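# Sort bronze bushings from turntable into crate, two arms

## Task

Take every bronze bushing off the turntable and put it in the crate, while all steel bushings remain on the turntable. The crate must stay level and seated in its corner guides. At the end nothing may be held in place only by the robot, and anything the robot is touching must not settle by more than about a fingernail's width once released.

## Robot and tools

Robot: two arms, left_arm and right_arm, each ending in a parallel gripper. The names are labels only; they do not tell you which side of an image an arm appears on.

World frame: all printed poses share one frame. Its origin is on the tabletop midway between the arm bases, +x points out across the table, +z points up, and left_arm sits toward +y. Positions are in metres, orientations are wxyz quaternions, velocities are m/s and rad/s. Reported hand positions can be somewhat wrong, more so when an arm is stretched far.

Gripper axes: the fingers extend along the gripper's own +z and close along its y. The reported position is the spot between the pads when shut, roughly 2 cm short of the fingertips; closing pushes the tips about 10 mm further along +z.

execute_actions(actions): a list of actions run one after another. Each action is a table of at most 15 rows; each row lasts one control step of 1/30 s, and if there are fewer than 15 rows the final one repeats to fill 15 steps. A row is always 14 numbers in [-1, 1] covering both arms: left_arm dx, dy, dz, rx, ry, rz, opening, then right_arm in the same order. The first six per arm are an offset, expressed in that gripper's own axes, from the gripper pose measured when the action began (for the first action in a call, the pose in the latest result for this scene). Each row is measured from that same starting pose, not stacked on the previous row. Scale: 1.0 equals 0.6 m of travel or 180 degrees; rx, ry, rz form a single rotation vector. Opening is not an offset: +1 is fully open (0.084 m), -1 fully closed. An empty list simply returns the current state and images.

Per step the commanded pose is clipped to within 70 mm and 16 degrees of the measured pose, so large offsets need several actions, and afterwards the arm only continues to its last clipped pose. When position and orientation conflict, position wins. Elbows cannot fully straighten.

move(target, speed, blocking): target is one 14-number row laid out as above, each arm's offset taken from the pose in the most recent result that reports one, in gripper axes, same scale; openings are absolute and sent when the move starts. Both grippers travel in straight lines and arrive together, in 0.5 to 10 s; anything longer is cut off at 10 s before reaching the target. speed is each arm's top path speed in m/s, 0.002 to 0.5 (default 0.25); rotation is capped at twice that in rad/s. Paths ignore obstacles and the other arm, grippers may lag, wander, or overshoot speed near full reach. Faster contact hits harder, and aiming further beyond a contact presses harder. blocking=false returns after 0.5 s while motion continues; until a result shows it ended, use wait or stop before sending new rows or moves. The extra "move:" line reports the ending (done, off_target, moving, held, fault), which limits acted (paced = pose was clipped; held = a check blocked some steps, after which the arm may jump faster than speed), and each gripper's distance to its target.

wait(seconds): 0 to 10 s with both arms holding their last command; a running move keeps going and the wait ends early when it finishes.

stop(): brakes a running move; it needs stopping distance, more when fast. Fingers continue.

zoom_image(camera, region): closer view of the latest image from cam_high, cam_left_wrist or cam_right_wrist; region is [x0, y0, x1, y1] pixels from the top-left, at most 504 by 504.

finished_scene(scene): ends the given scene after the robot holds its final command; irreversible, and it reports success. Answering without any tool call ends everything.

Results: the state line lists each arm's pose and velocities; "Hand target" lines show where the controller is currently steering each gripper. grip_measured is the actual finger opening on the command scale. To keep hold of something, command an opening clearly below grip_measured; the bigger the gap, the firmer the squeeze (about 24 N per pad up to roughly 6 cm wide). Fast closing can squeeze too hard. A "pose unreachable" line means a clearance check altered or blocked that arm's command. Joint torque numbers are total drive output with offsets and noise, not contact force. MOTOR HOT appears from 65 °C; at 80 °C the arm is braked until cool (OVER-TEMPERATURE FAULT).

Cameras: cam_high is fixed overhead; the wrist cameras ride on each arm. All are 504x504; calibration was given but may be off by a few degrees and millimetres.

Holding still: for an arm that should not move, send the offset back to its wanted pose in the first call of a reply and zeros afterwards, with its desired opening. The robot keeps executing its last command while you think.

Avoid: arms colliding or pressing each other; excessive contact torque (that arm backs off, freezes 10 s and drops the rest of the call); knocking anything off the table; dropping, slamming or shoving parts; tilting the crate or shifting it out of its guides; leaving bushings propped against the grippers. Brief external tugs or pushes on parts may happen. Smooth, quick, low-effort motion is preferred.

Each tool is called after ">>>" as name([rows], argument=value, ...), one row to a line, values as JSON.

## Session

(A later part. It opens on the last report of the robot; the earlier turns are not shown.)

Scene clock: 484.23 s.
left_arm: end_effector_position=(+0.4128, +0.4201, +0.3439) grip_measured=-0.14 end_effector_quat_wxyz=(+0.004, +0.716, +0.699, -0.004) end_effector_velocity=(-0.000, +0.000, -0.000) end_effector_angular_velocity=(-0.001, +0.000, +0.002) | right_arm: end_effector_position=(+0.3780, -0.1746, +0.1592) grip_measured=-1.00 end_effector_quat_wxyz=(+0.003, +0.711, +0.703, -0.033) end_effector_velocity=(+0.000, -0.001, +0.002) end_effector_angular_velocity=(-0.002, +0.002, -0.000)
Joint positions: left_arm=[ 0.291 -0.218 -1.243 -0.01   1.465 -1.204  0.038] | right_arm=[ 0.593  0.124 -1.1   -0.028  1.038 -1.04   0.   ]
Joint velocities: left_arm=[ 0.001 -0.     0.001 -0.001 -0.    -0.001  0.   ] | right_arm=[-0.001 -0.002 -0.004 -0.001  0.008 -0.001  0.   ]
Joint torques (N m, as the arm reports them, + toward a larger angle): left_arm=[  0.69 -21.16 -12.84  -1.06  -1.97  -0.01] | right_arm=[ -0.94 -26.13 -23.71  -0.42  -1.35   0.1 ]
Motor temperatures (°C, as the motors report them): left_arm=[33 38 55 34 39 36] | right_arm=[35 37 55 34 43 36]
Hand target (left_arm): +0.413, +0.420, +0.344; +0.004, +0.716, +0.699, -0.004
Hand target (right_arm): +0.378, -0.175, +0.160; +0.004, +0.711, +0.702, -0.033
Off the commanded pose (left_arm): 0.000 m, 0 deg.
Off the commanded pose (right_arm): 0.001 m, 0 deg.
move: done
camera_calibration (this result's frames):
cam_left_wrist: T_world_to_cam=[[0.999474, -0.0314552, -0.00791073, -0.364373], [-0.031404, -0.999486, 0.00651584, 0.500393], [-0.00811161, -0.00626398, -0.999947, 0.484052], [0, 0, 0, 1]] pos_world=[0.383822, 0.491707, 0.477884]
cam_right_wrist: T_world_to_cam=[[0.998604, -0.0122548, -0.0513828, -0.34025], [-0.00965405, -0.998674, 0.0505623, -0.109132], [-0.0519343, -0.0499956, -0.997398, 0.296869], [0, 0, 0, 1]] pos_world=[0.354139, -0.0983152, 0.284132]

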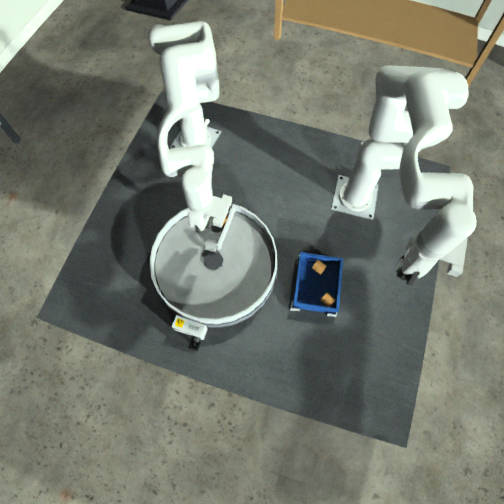

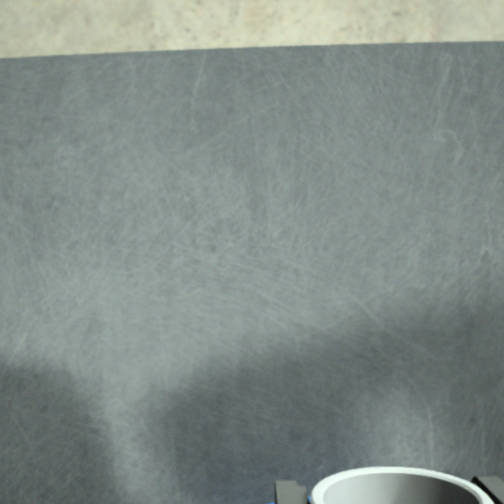

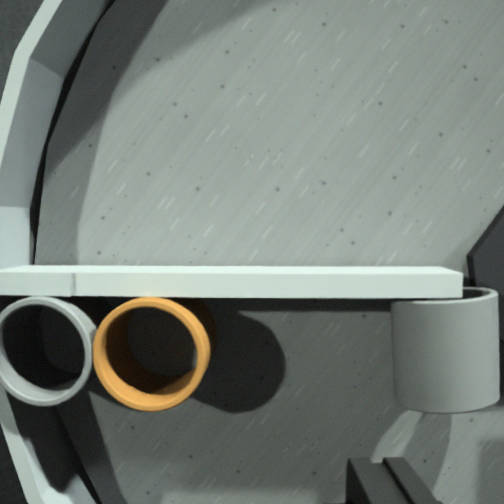

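>>> move(target=[0,0,0,0,0,0,-1, 0.05,-0.055,0.016,-0.0164,0.0161,0,0.4], speed=0.1)

>>> move(target=[0,0,0,0,0,0,-1, 0,0,0.07,0,0,0,0.4], speed=0.06)

>>> move(target=[0,0,0,0,0,0,-1, 0,0.07,0,0,0,0,0.4], speed=0.06)

>>> move(target=[0,0,0,0,0,0,-1, 0,0,-0.075,0,0,0,0.4], speed=0.12)

>>> move(target=[0,0,0,0,0,0,-1, 0,-0.08,0,0,0,0,0.4], speed=0.12)

>>> move(target=[0,0,0,0,0,0,-1, 0,0,0.088,0,0,0,0.4], speed=0.07)

>>> move(target=[0,0,0,0,0,0,-1, 0,0,0,0,0,0,-1])

>>> move(target=[0,0,0,0,0,0,-1, 0,0,-0.2,0,0,0,-1], speed=0.1)

Scene clock: 496.17 s.
left_arm: end_effector_position=(+0.4128, +0.4201, +0.3439) grip_measured=-0.14 end_effector_quat_wxyz=(+0.004, +0.716, +0.699, -0.004) end_effector_velocity=(+0.000, +0.000, +0.000) end_effector_angular_velocity=(+0.000, -0.002, +0.001) | right_arm: end_effector_position=(+0.3451, -0.1450, +0.1496) grip_measured=+0.39 end_effector_quat_wxyz=(+0.004, +0.711, +0.703, +0.003) end_effector_velocity=(-0.002, +0.001, -0.001) end_effector_angular_velocity=(+0.000, -0.001, +0.000)
Joint positions: left_arm=[ 0.291 -0.218 -1.243 -0.01   1.465 -1.204  0.038] | right_arm=[ 0.675  0.046 -0.958 -0.008  0.905 -0.968  0.061]
Joint velocities: left_arm=[ 0.     0.    -0.001 -0.    -0.001 -0.001 -0.   ] | right_arm=[ 0.003 -0.002  0.006 -0.001 -0.005  0.003  0.   ]
Joint torques (N m, as the arm reports them, + toward a larger angle): left_arm=[  0.3  -21.52 -13.1   -1.15  -2.29   0.33] | right_arm=[ -0.58 -24.78 -23.16  -0.24  -1.47   0.28]
Motor temperatures (°C, as the motors report them): left_arm=[33 38 55 34 40 36] | right_arm=[35 37 54 33 43 36]
Hand target (left_arm): +0.413, +0.420, +0.344; +0.004, +0.716, +0.699, -0.004
Hand target (right_arm): +0.345, -0.145, +0.150; +0.004, +0.711, +0.703, +0.003
Off the commanded pose (left_arm): 0.000 m, 0 deg.
Off the commanded pose (right_arm): 0.000 m, 0 deg.
move: done
camera_calibration (this result's frames):
cam_left_wrist: T_world_to_cam=[[0.999474, -0.0314552, -0.00791073, -0.364373], [-0.031404, -0.999486, 0.00651583, 0.500393], [-0.00811161, -0.00626397, -0.999947, 0.484052], [0, 0, 0, 1]] pos_world=[0.383822, 0.491707, 0.477884]
cam_right_wrist: T_world_to_cam=[[0.999943, -0.0106445, -0.000143433, -0.315403], [-0.0106445, -0.999943, -0.000143108, -0.0716132], [-0.000141902, 0.000144626, -1, 0.276826], [0, 0, 0, 1]] pos_world=[0.314662, -0.0750065, 0.27677]

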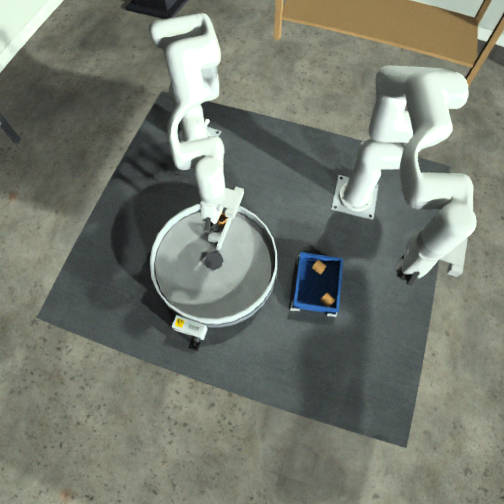

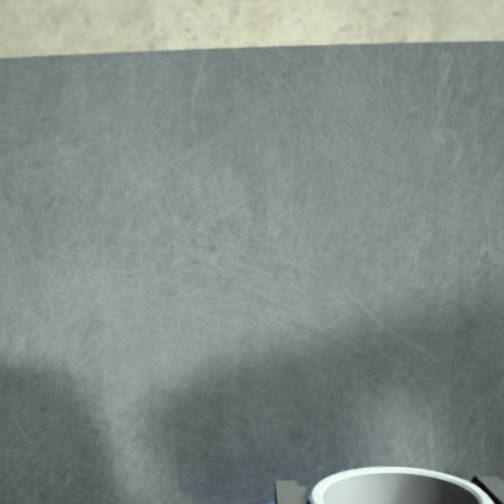

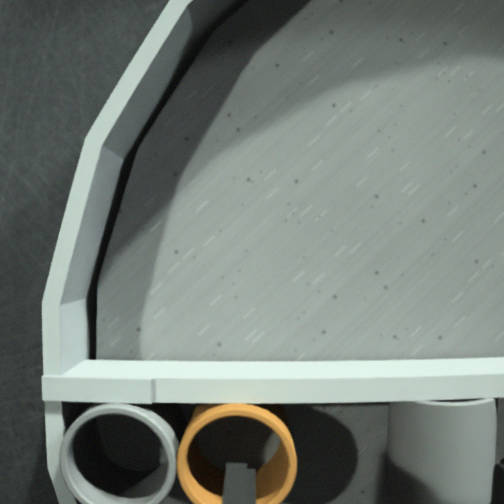

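Scene clock: 497.20 s.
left_arm: end_effector_position=(+0.4128, +0.4201, +0.3439) grip_measured=-0.14 end_effector_quat_wxyz=(+0.004, +0.716, +0.699, -0.004) end_effector_velocity=(+0.000, -0.001, +0.000) end_effector_angular_velocity=(+0.000, -0.000, -0.002) | right_arm: end_effector_position=(+0.3460, -0.1447, +0.1088) grip_measured=+0.39 end_effector_quat_wxyz=(+0.004, +0.711, +0.703, +0.004) end_effector_velocity=(+0.001, +0.000, -0.000) end_effector_angular_velocity=(+0.002, -0.005, +0.001)
Joint positions: left_arm=[ 0.291 -0.218 -1.243 -0.01   1.465 -1.204  0.038] | right_arm=[ 0.674  0.116 -0.913 -0.009  0.788 -0.967  0.061]
Joint velocities: left_arm=[-0.002  0.    -0.001  0.     0.    -0.     0.   ] | right_arm=[-0.001  0.002  0.001 -0.002 -0.007 -0.     0.   ]
Joint torques (N m, as the arm reports them, + toward a larger angle): left_arm=[  0.22 -21.11 -12.42  -1.31  -1.94   0.01] | right_arm=[ -0.24 -22.65 -19.92  -0.02  -1.23   0.3 ]
Motor temperatures (°C, as the motors report them): left_arm=[33 38 55 34 40 36] | right_arm=[35 37 54 33 43 36]
Hand target (left_arm): +0.413, +0.420, +0.344; +0.004, +0.716, +0.699, -0.004
Hand target (right_arm): +0.345, -0.145, +0.108; +0.004, +0.711, +0.703, +0.003
Off the commanded pose (left_arm): 0.000 m, 0 deg.
Off the commanded pose (right_arm): 0.001 m, 0 deg.
move: done
camera_calibration (this result's frames):
cam_left_wrist: T_world_to_cam=[[0.999474, -0.0314551, -0.00791072, -0.364373], [-0.0314039, -0.999486, 0.00651582, 0.500393], [-0.0081116, -0.00626397, -0.999947, 0.484052], [0, 0, 0, 1]] pos_world=[0.383822, 0.491707, 0.477884]
cam_right_wrist: T_world_to_cam=[[0.999941, -0.0107279, 0.00189618, -0.316583], [-0.010725, -0.999941, -0.00150665, -0.0711785], [0.00191223, 0.00148623, -0.999997, 0.235529], [0, 0, 0, 1]] pos_world=[0.31535, -0.0749206, 0.236022]

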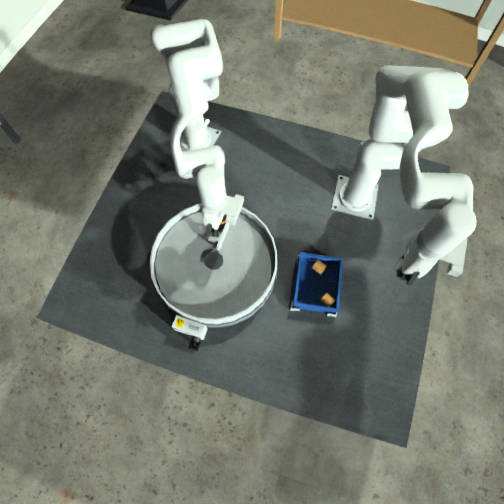

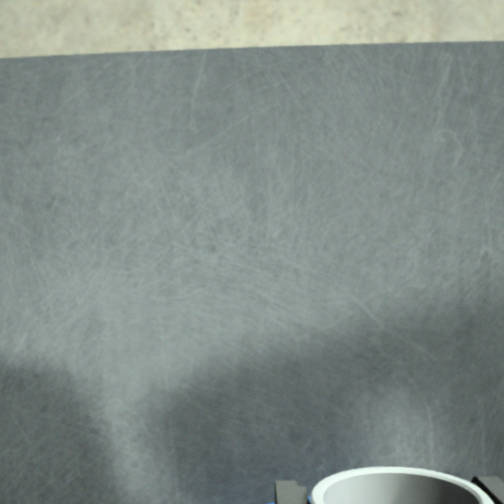

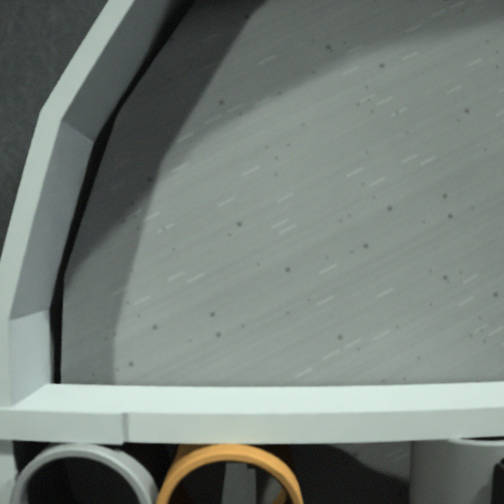

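Scene clock: 498.27 s.
left_arm: end_effector_position=(+0.4128, +0.4201, +0.3439) grip_measured=-0.14 end_effector_quat_wxyz=(+0.004, +0.716, +0.699, -0.004) end_effector_velocity=(-0.000, +0.001, +0.000) end_effector_angular_velocity=(+0.000, -0.001, +0.002) | right_arm: end_effector_position=(+0.3878, -0.1451, +0.1092) grip_measured=+0.39 end_effector_quat_wxyz=(+0.004, +0.711, +0.703, +0.004) end_effector_velocity=(+0.001, -0.000, +0.000) end_effector_angular_velocity=(-0.001, +0.000, +0.002)
Joint positions: left_arm=[ 0.291 -0.218 -1.243 -0.01   1.465 -1.204  0.038] | right_arm=[ 0.627  0.221 -1.055 -0.008  0.824 -1.015  0.061]
Joint velocities: left_arm=[ 0.002  0.    -0.    -0.    -0.    -0.    -0.   ] | right_arm=[-0.001  0.004 -0.006 -0.001  0.003 -0.003 -0.   ]
Joint torques (N m, as the arm reports them, + toward a larger angle): left_arm=[ -0.08 -21.59 -12.74  -1.09  -2.34   0.06] | right_arm=[ -0.58 -27.69 -22.01  -0.15  -1.3    0.3 ]
Motor temperatures (°C, as the motors report them): left_arm=[33 38 55 34 40 36] | right_arm=[35 37 54 33 43 36]
Hand target (left_arm): +0.413, +0.420, +0.344; +0.004, +0.716, +0.699, -0.004
Hand target (right_arm): +0.388, -0.145, +0.109; +0.004, +0.711, +0.703, +0.004
Off the commanded pose (left_arm): 0.000 m, 0 deg.
Off the commanded pose (right_arm): 0.000 m, 0 deg.
move: done
camera_calibration (this result's frames):
cam_left_wrist: T_world_to_cam=[[0.999474, -0.0314551, -0.00791086, -0.364373], [-0.0314039, -0.999486, 0.00651589, 0.500393], [-0.00811175, -0.00626403, -0.999947, 0.484052], [0, 0, 0, 1]] pos_world=[0.383822, 0.491706, 0.477884]
cam_right_wrist: T_world_to_cam=[[0.999942, -0.0106541, 0.00186495, -0.358363], [-0.0106516, -0.999942, -0.00134103, -0.0711695], [0.00187913, 0.00132109, -0.999997, 0.235865], [0, 0, 0, 1]] pos_world=[0.357141, -0.075295, 0.236437]

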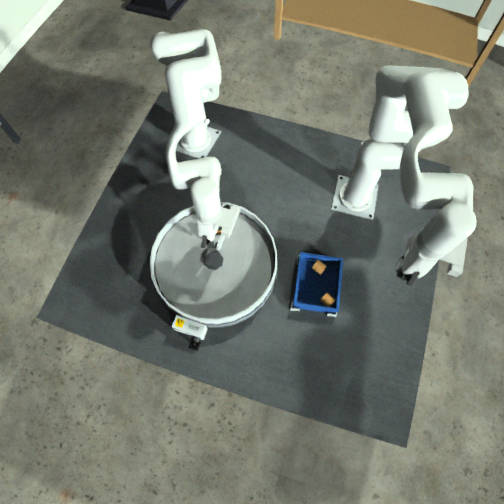

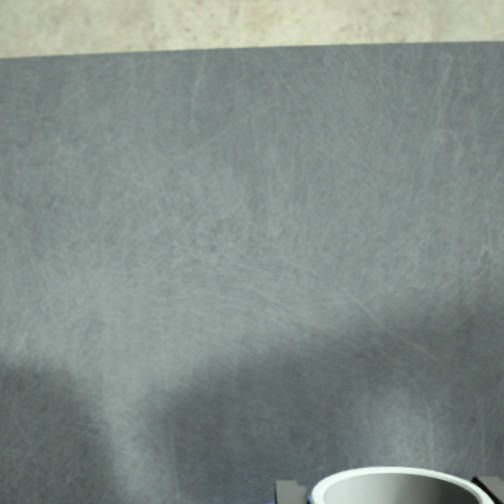

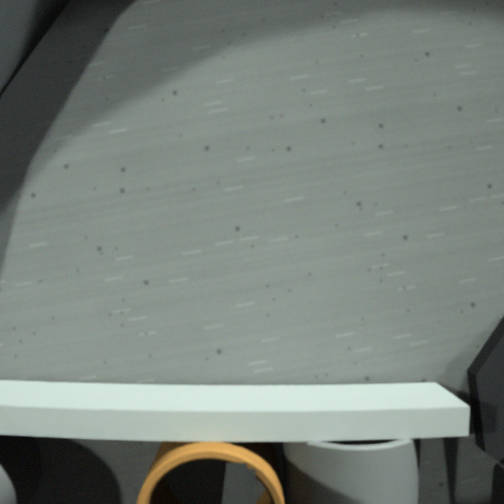

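Scene clock: 499.10 s.
left_arm: end_effector_position=(+0.4128, +0.4201, +0.3439) grip_measured=-0.14 end_effector_quat_wxyz=(+0.004, +0.716, +0.699, -0.004) end_effector_velocity=(-0.000, -0.001, -0.000) end_effector_angular_velocity=(-0.000, +0.002, -0.002) | right_arm: end_effector_position=(+0.3872, -0.1452, +0.1535) grip_measured=+0.39 end_effector_quat_wxyz=(+0.004, +0.711, +0.703, +0.004) end_effector_velocity=(+0.001, +0.000, +0.002) end_effector_angular_velocity=(+0.002, -0.001, -0.002)
Joint positions: left_arm=[ 0.291 -0.218 -1.243 -0.01   1.465 -1.204  0.038] | right_arm=[ 0.628  0.152 -1.104 -0.007  0.943 -1.016  0.061]
Joint velocities: left_arm=[-0.002 -0.     0.001  0.     0.001  0.     0.   ] | right_arm=[-0.    -0.002 -0.004  0.001  0.005  0.001  0.   ]
Joint torques (N m, as the arm reports them, + toward a larger angle): left_arm=[ -0.11 -20.35 -12.45  -1.31  -2.47   0.07] | right_arm=[ -0.55 -27.31 -23.38  -0.22  -1.34   0.2 ]
Motor temperatures (°C, as the motors report them): left_arm=[33 38 55 34 40 36] | right_arm=[35 37 54 33 43 36]
Hand target (left_arm): +0.413, +0.420, +0.344; +0.004, +0.716, +0.699, -0.004
Hand target (right_arm): +0.387, -0.145, +0.154; +0.004, +0.711, +0.703, +0.004
Off the commanded pose (left_arm): 0.000 m, 0 deg.
Off the commanded pose (right_arm): 0.001 m, 0 deg.
move: done
camera_calibration (this result's frames):
cam_left_wrist: T_world_to_cam=[[0.999474, -0.0314552, -0.00791105, -0.364372], [-0.031404, -0.999486, 0.00651586, 0.500393], [-0.00811194, -0.00626399, -0.999947, 0.484052], [0, 0, 0, 1]] pos_world=[0.383822, 0.491707, 0.477884]
cam_right_wrist: T_world_to_cam=[[0.999942, -0.0107216, 0.000987211, -0.357673], [-0.0107208, -0.999942, -0.000745344, -0.0713099], [0.000995146, 0.000734717, -0.999999, 0.280416], [0, 0, 0, 1]] pos_world=[0.356609, -0.0753466, 0.280716]

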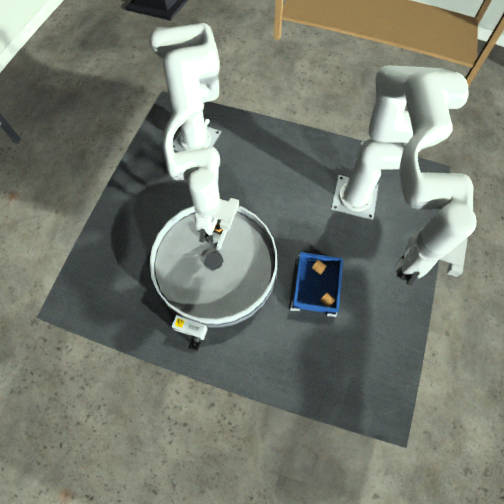

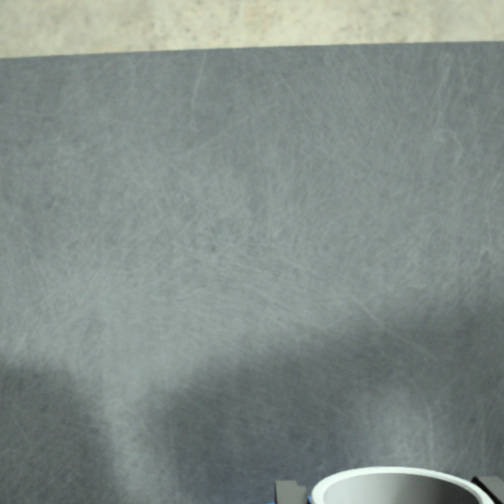

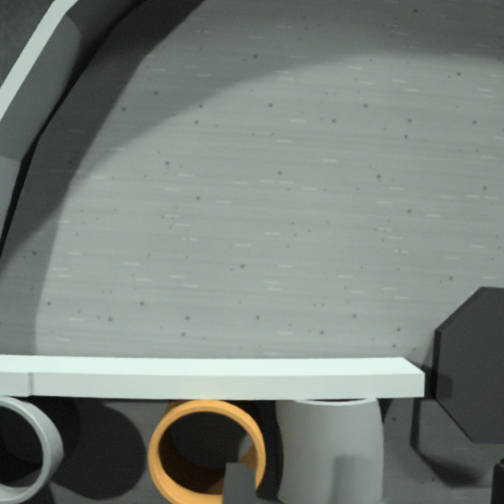

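Scene clock: 499.97 s.
left_arm: end_effector_position=(+0.4128, +0.4201, +0.3439) grip_measured=-0.14 end_effector_quat_wxyz=(+0.004, +0.716, +0.699, -0.004) end_effector_velocity=(-0.000, -0.000, -0.001) end_effector_angular_velocity=(-0.001, +0.002, +0.000) | right_arm: end_effector_position=(+0.3394, -0.1448, +0.1530) grip_measured=+0.39 end_effector_quat_wxyz=(+0.004, +0.711, +0.703, +0.003) end_effector_velocity=(-0.002, -0.000, -0.001) end_effector_angular_velocity=(-0.001, +0.001, -0.002)
Joint positions: left_arm=[ 0.291 -0.218 -1.243 -0.01   1.465 -1.204  0.038] | right_arm=[ 0.682  0.025 -0.944 -0.008  0.91  -0.96   0.061]
Joint velocities: left_arm=[ 0.001 -0.     0.003 -0.001 -0.001  0.     0.   ] | right_arm=[ 0.002 -0.004  0.007 -0.    -0.002  0.004 -0.   ]
Joint torques (N m, as the arm reports them, + toward a larger angle): left_arm=[  0.28 -20.87 -12.67  -1.04  -2.38  -0.14] | right_arm=[ -0.43 -23.96 -23.37  -0.35  -1.48   0.21]
Motor temperatures (°C, as the motors report them): left_arm=[33 38 55 34 40 36] | right_arm=[35 37 54 33 43 36]
Hand target (left_arm): +0.413, +0.420, +0.344; +0.004, +0.716, +0.699, -0.004
Hand target (right_arm): +0.339, -0.145, +0.153; +0.004, +0.711, +0.703, +0.004
Off the commanded pose (left_arm): 0.000 m, 0 deg.
Off the commanded pose (right_arm): 0.000 m, 0 deg.
move: done
camera_calibration (this result's frames):
cam_left_wrist: T_world_to_cam=[[0.999474, -0.0314553, -0.007911, -0.364372], [-0.0314041, -0.999486, 0.00651592, 0.500393], [-0.00811189, -0.00626405, -0.999947, 0.484052], [0, 0, 0, 1]] pos_world=[0.383822, 0.491707, 0.477884]
cam_right_wrist: T_world_to_cam=[[0.999941, -0.0108482, 0.000864117, -0.309903], [-0.0108475, -0.999941, -0.000827884, -0.0713569], [0.000873047, 0.000818462, -0.999999, 0.279971], [0, 0, 0, 1]] pos_world=[0.308866, -0.0749437, 0.280179]

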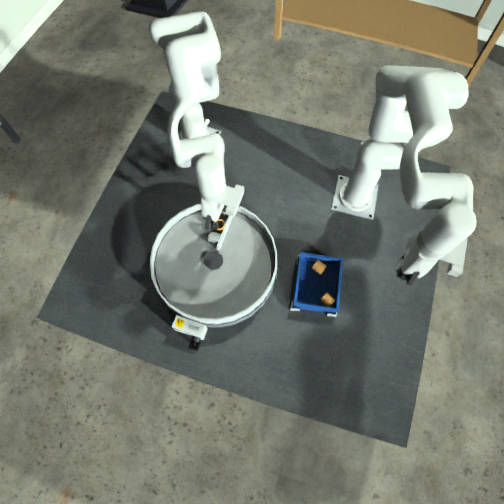

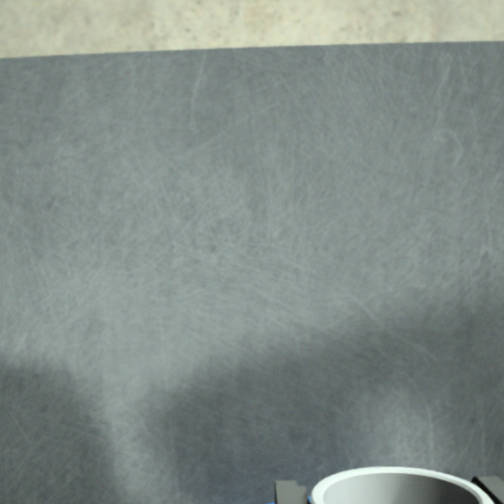

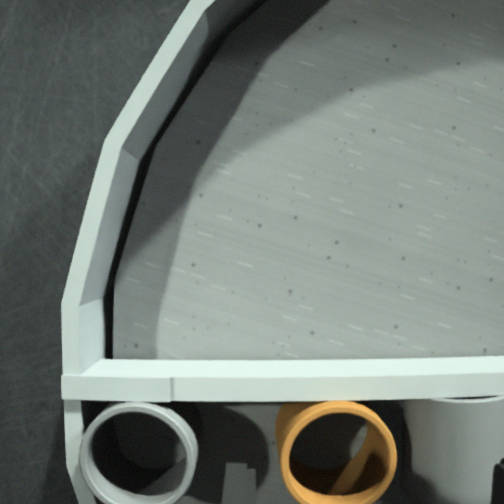

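Scene clock: 501.10 s.
left_arm: end_effector_position=(+0.4128, +0.4201, +0.3439) grip_measured=-0.14 end_effector_quat_wxyz=(+0.004, +0.716, +0.699, -0.004) end_effector_velocity=(+0.000, -0.000, +0.000) end_effector_angular_velocity=(+0.000, -0.000, -0.002) | right_arm: end_effector_position=(+0.3439, -0.1430, +0.1063) grip_measured=+0.40 end_effector_quat_wxyz=(+0.005, +0.712, +0.702, +0.011) end_effector_velocity=(-0.001, -0.001, -0.002) end_effector_angular_velocity=(-0.001, +0.002, -0.001)
Joint positions: left_arm=[ 0.291 -0.218 -1.243 -0.01   1.465 -1.204  0.038] | right_arm=[ 0.68   0.11  -0.893 -0.01   0.76  -0.959  0.061]
Joint velocities: left_arm=[-0.     0.    -0.    -0.    -0.     0.002 -0.   ] | right_arm=[-0.     0.001  0.005 -0.001 -0.004  0.001  0.001]
Joint torques (N m, as the arm reports them, + toward a larger angle): left_arm=[ -0.08 -21.41 -12.74  -1.47  -2.46   0.15] | right_arm=[ 3.54 -1.69 -2.98  1.58  0.33 -0.11]
Motor temperatures (°C, as the motors report them): left_arm=[33 38 55 34 40 36] | right_arm=[35 37 54 33 43 36]
Hand target (left_arm): +0.413, +0.420, +0.344; +0.004, +0.716, +0.699, -0.004
Hand target (right_arm): +0.340, -0.145, +0.100; +0.004, +0.711, +0.703, +0.003
Off the commanded pose (left_arm): 0.000 m, 0 deg.
Off the commanded pose (right_arm): 0.007 m, 1 deg.
move: off_target (right_arm)
camera_calibration (this result's frames):
cam_left_wrist: T_world_to_cam=[[0.999474, -0.0314552, -0.00791105, -0.364372], [-0.031404, -0.999486, 0.00651593, 0.500393], [-0.00811194, -0.00626406, -0.999947, 0.484053], [0, 0, 0, 1]] pos_world=[0.383822, 0.491707, 0.477884]
cam_right_wrist: T_world_to_cam=[[0.999838, -0.011893, 0.0135101, -0.315774], [-0.0117723, -0.99989, -0.00897684, -0.0683051], [0.0136153, 0.00881635, -0.999868, 0.230007], [0, 0, 0, 1]] pos_world=[0.311787, -0.0740809, 0.233629]

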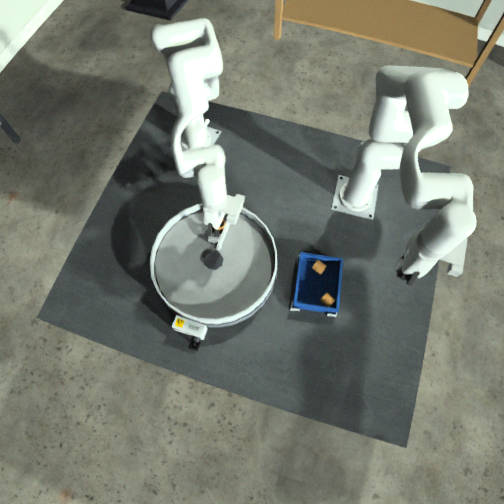

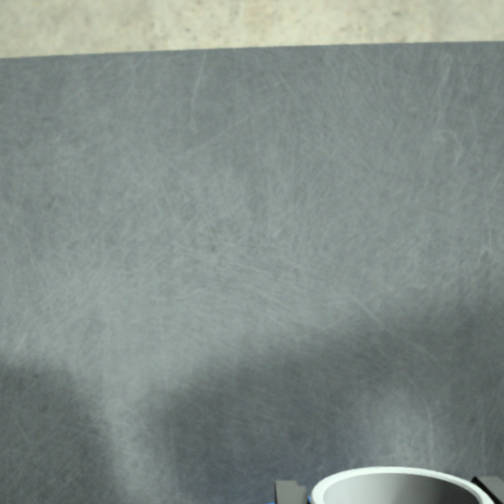

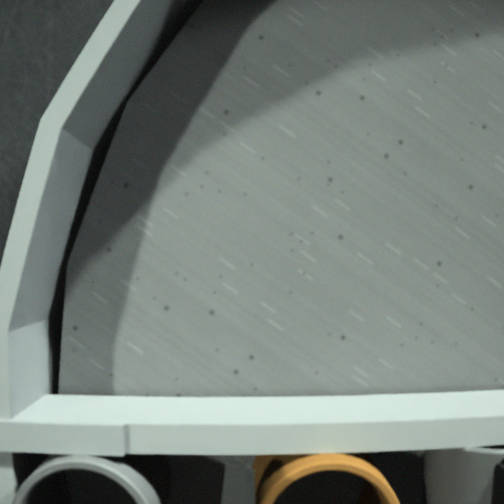

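Scene clock: 501.60 s.
left_arm: end_effector_position=(+0.4128, +0.4201, +0.3439) grip_measured=-0.14 end_effector_quat_wxyz=(+0.004, +0.716, +0.699, -0.004) end_effector_velocity=(-0.000, -0.000, -0.001) end_effector_angular_velocity=(-0.000, +0.002, +0.000) | right_arm: end_effector_position=(+0.3408, -0.1447, +0.1020) grip_measured=-0.15 end_effector_quat_wxyz=(+0.004, +0.712, +0.703, +0.005) end_effector_velocity=(+0.009, +0.003, +0.010) end_effector_angular_velocity=(+0.013, -0.025, -0.002)
Joint positions: left_arm=[ 0.291 -0.218 -1.243 -0.01   1.465 -1.204  0.038] | right_arm=[ 0.68   0.114 -0.887 -0.009  0.761 -0.96   0.038]
Joint velocities: left_arm=[-0.     0.     0.001  0.     0.001 -0.001 -0.   ] | right_arm=[-0.004 -0.008 -0.014 -0.004 -0.005  0.001  0.   ]
Joint torques (N m, as the arm reports them, + toward a larger angle): left_arm=[  0.22 -21.94 -12.91  -1.35  -2.1    0.05] | right_arm=[ -0.75 -25.52 -23.35  -0.27  -1.72   0.45]
Motor temperatures (°C, as the motors report them): left_arm=[33 38 55 34 40 36] | right_arm=[35 37 54 33 43 36]
Hand target (left_arm): +0.413, +0.420, +0.344; +0.004, +0.716, +0.699, -0.004
Hand target (right_arm): +0.344, -0.143, +0.106; +0.005, +0.712, +0.702, +0.011
Off the commanded pose (left_arm): 0.000 m, 0 deg.
Off the commanded pose (right_arm): 0.006 m, 1 deg.
move: off_target (right_arm)
camera_calibration (this result's frames):
cam_left_wrist: T_world_to_cam=[[0.999474, -0.0314553, -0.00791091, -0.364373], [-0.0314041, -0.999486, 0.00651587, 0.500393], [-0.0081118, -0.006264, -0.999947, 0.484052], [0, 0, 0, 1]] pos_world=[0.383822, 0.491707, 0.477884]
cam_right_wrist: T_world_to_cam=[[0.999927, -0.0114093, 0.00393243, -0.311611], [-0.0113991, -0.999932, -0.00260949, -0.0709304], [0.00396193, 0.00256447, -0.999989, 0.228224], [0, 0, 0, 1]] pos_world=[0.309876, -0.0750661, 0.229261]

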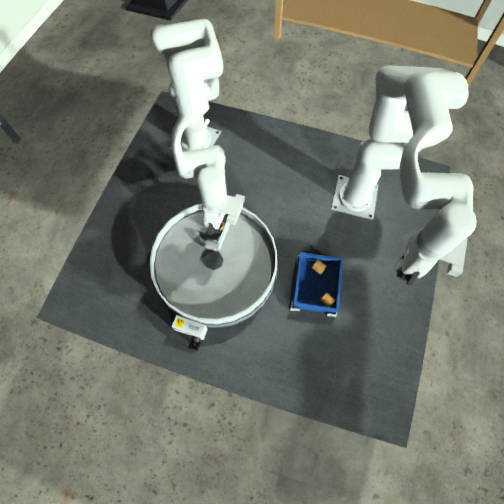

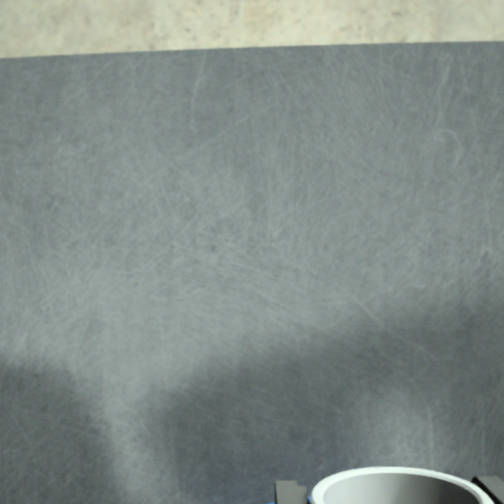

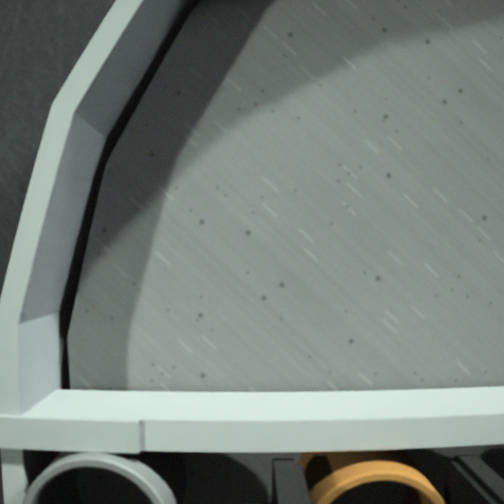

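Scene clock: 503.20 s.
left_arm: end_effector_position=(+0.4128, +0.4201, +0.3439) grip_measured=-0.14 end_effector_quat_wxyz=(+0.004, +0.716, +0.699, -0.004) end_effector_velocity=(+0.000, -0.000, +0.000) end_effector_angular_velocity=(-0.000, -0.001, -0.001) | right_arm: end_effector_position=(+0.3393, -0.1449, +0.2212) grip_measured=-0.15 end_effector_quat_wxyz=(+0.004, +0.712, +0.703, +0.005) end_effector_velocity=(+0.000, +0.000, +0.003) end_effector_angular_velocity=(+0.001, +0.000, -0.002)
Joint positions: left_arm=[ 0.291 -0.218 -1.243 -0.01   1.465 -1.204  0.038] | right_arm=[ 0.683 -0.055 -1.057 -0.008  1.101 -0.961  0.038]
Joint velocities: left_arm=[-0.001  0.    -0.001 -0.001 -0.     0.    -0.   ] | right_arm=[ 0.    -0.002 -0.007  0.001  0.008  0.001 -0.   ]
Joint torques (N m, as the arm reports them, + toward a larger angle): left_arm=[  0.43 -21.7  -12.73  -1.6   -2.13  -0.1 ] | right_arm=[ -0.72 -23.33 -24.98  -0.29  -1.38   0.32]
Motor temperatures (°C, as the motors report them): left_arm=[33 38 55 34 40 36] | right_arm=[35 37 54 33 43 36]
Hand target (left_arm): +0.413, +0.420, +0.344; +0.004, +0.716, +0.699, -0.004
Hand target (right_arm): +0.339, -0.145, +0.222; +0.004, +0.712, +0.703, +0.005
Off the commanded pose (left_arm): 0.000 m, 0 deg.
Off the commanded pose (right_arm): 0.001 m, 0 deg.
move: done
camera_calibration (this result's frames):
cam_left_wrist: T_world_to_cam=[[0.999474, -0.0314554, -0.00791086, -0.364372], [-0.0314042, -0.999486, 0.00651591, 0.500393], [-0.00811175, -0.00626405, -0.999947, 0.484052], [0, 0, 0, 1]] pos_world=[0.383822, 0.491707, 0.477884]
cam_right_wrist: T_world_to_cam=[[0.999928, -0.0115962, 0.00314084, -0.310419], [-0.0115903, -0.999931, -0.00189833, -0.0709296], [0.00316264, 0.00186179, -0.999993, 0.347584], [0, 0, 0, 1]] pos_world=[0.308475, -0.0751716, 0.348422]

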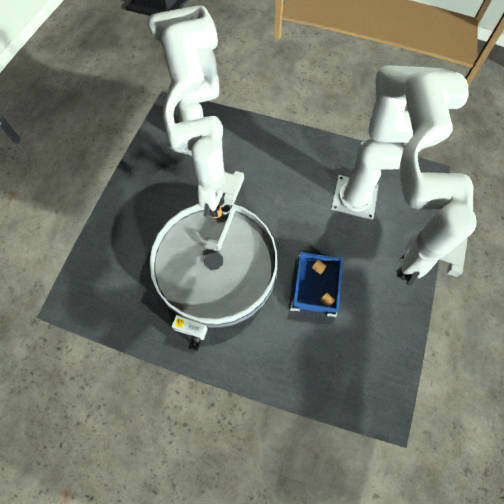

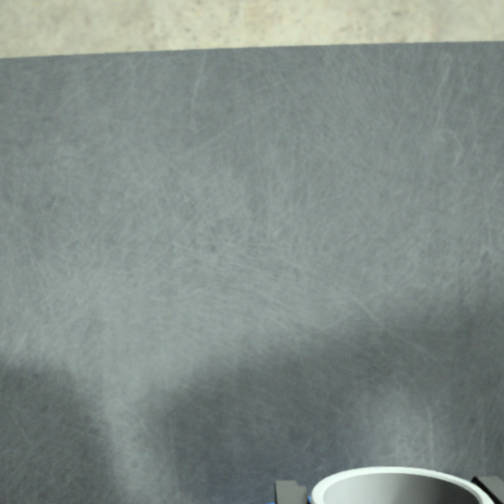

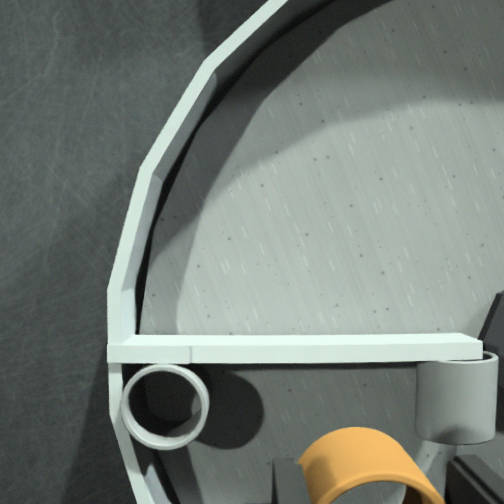

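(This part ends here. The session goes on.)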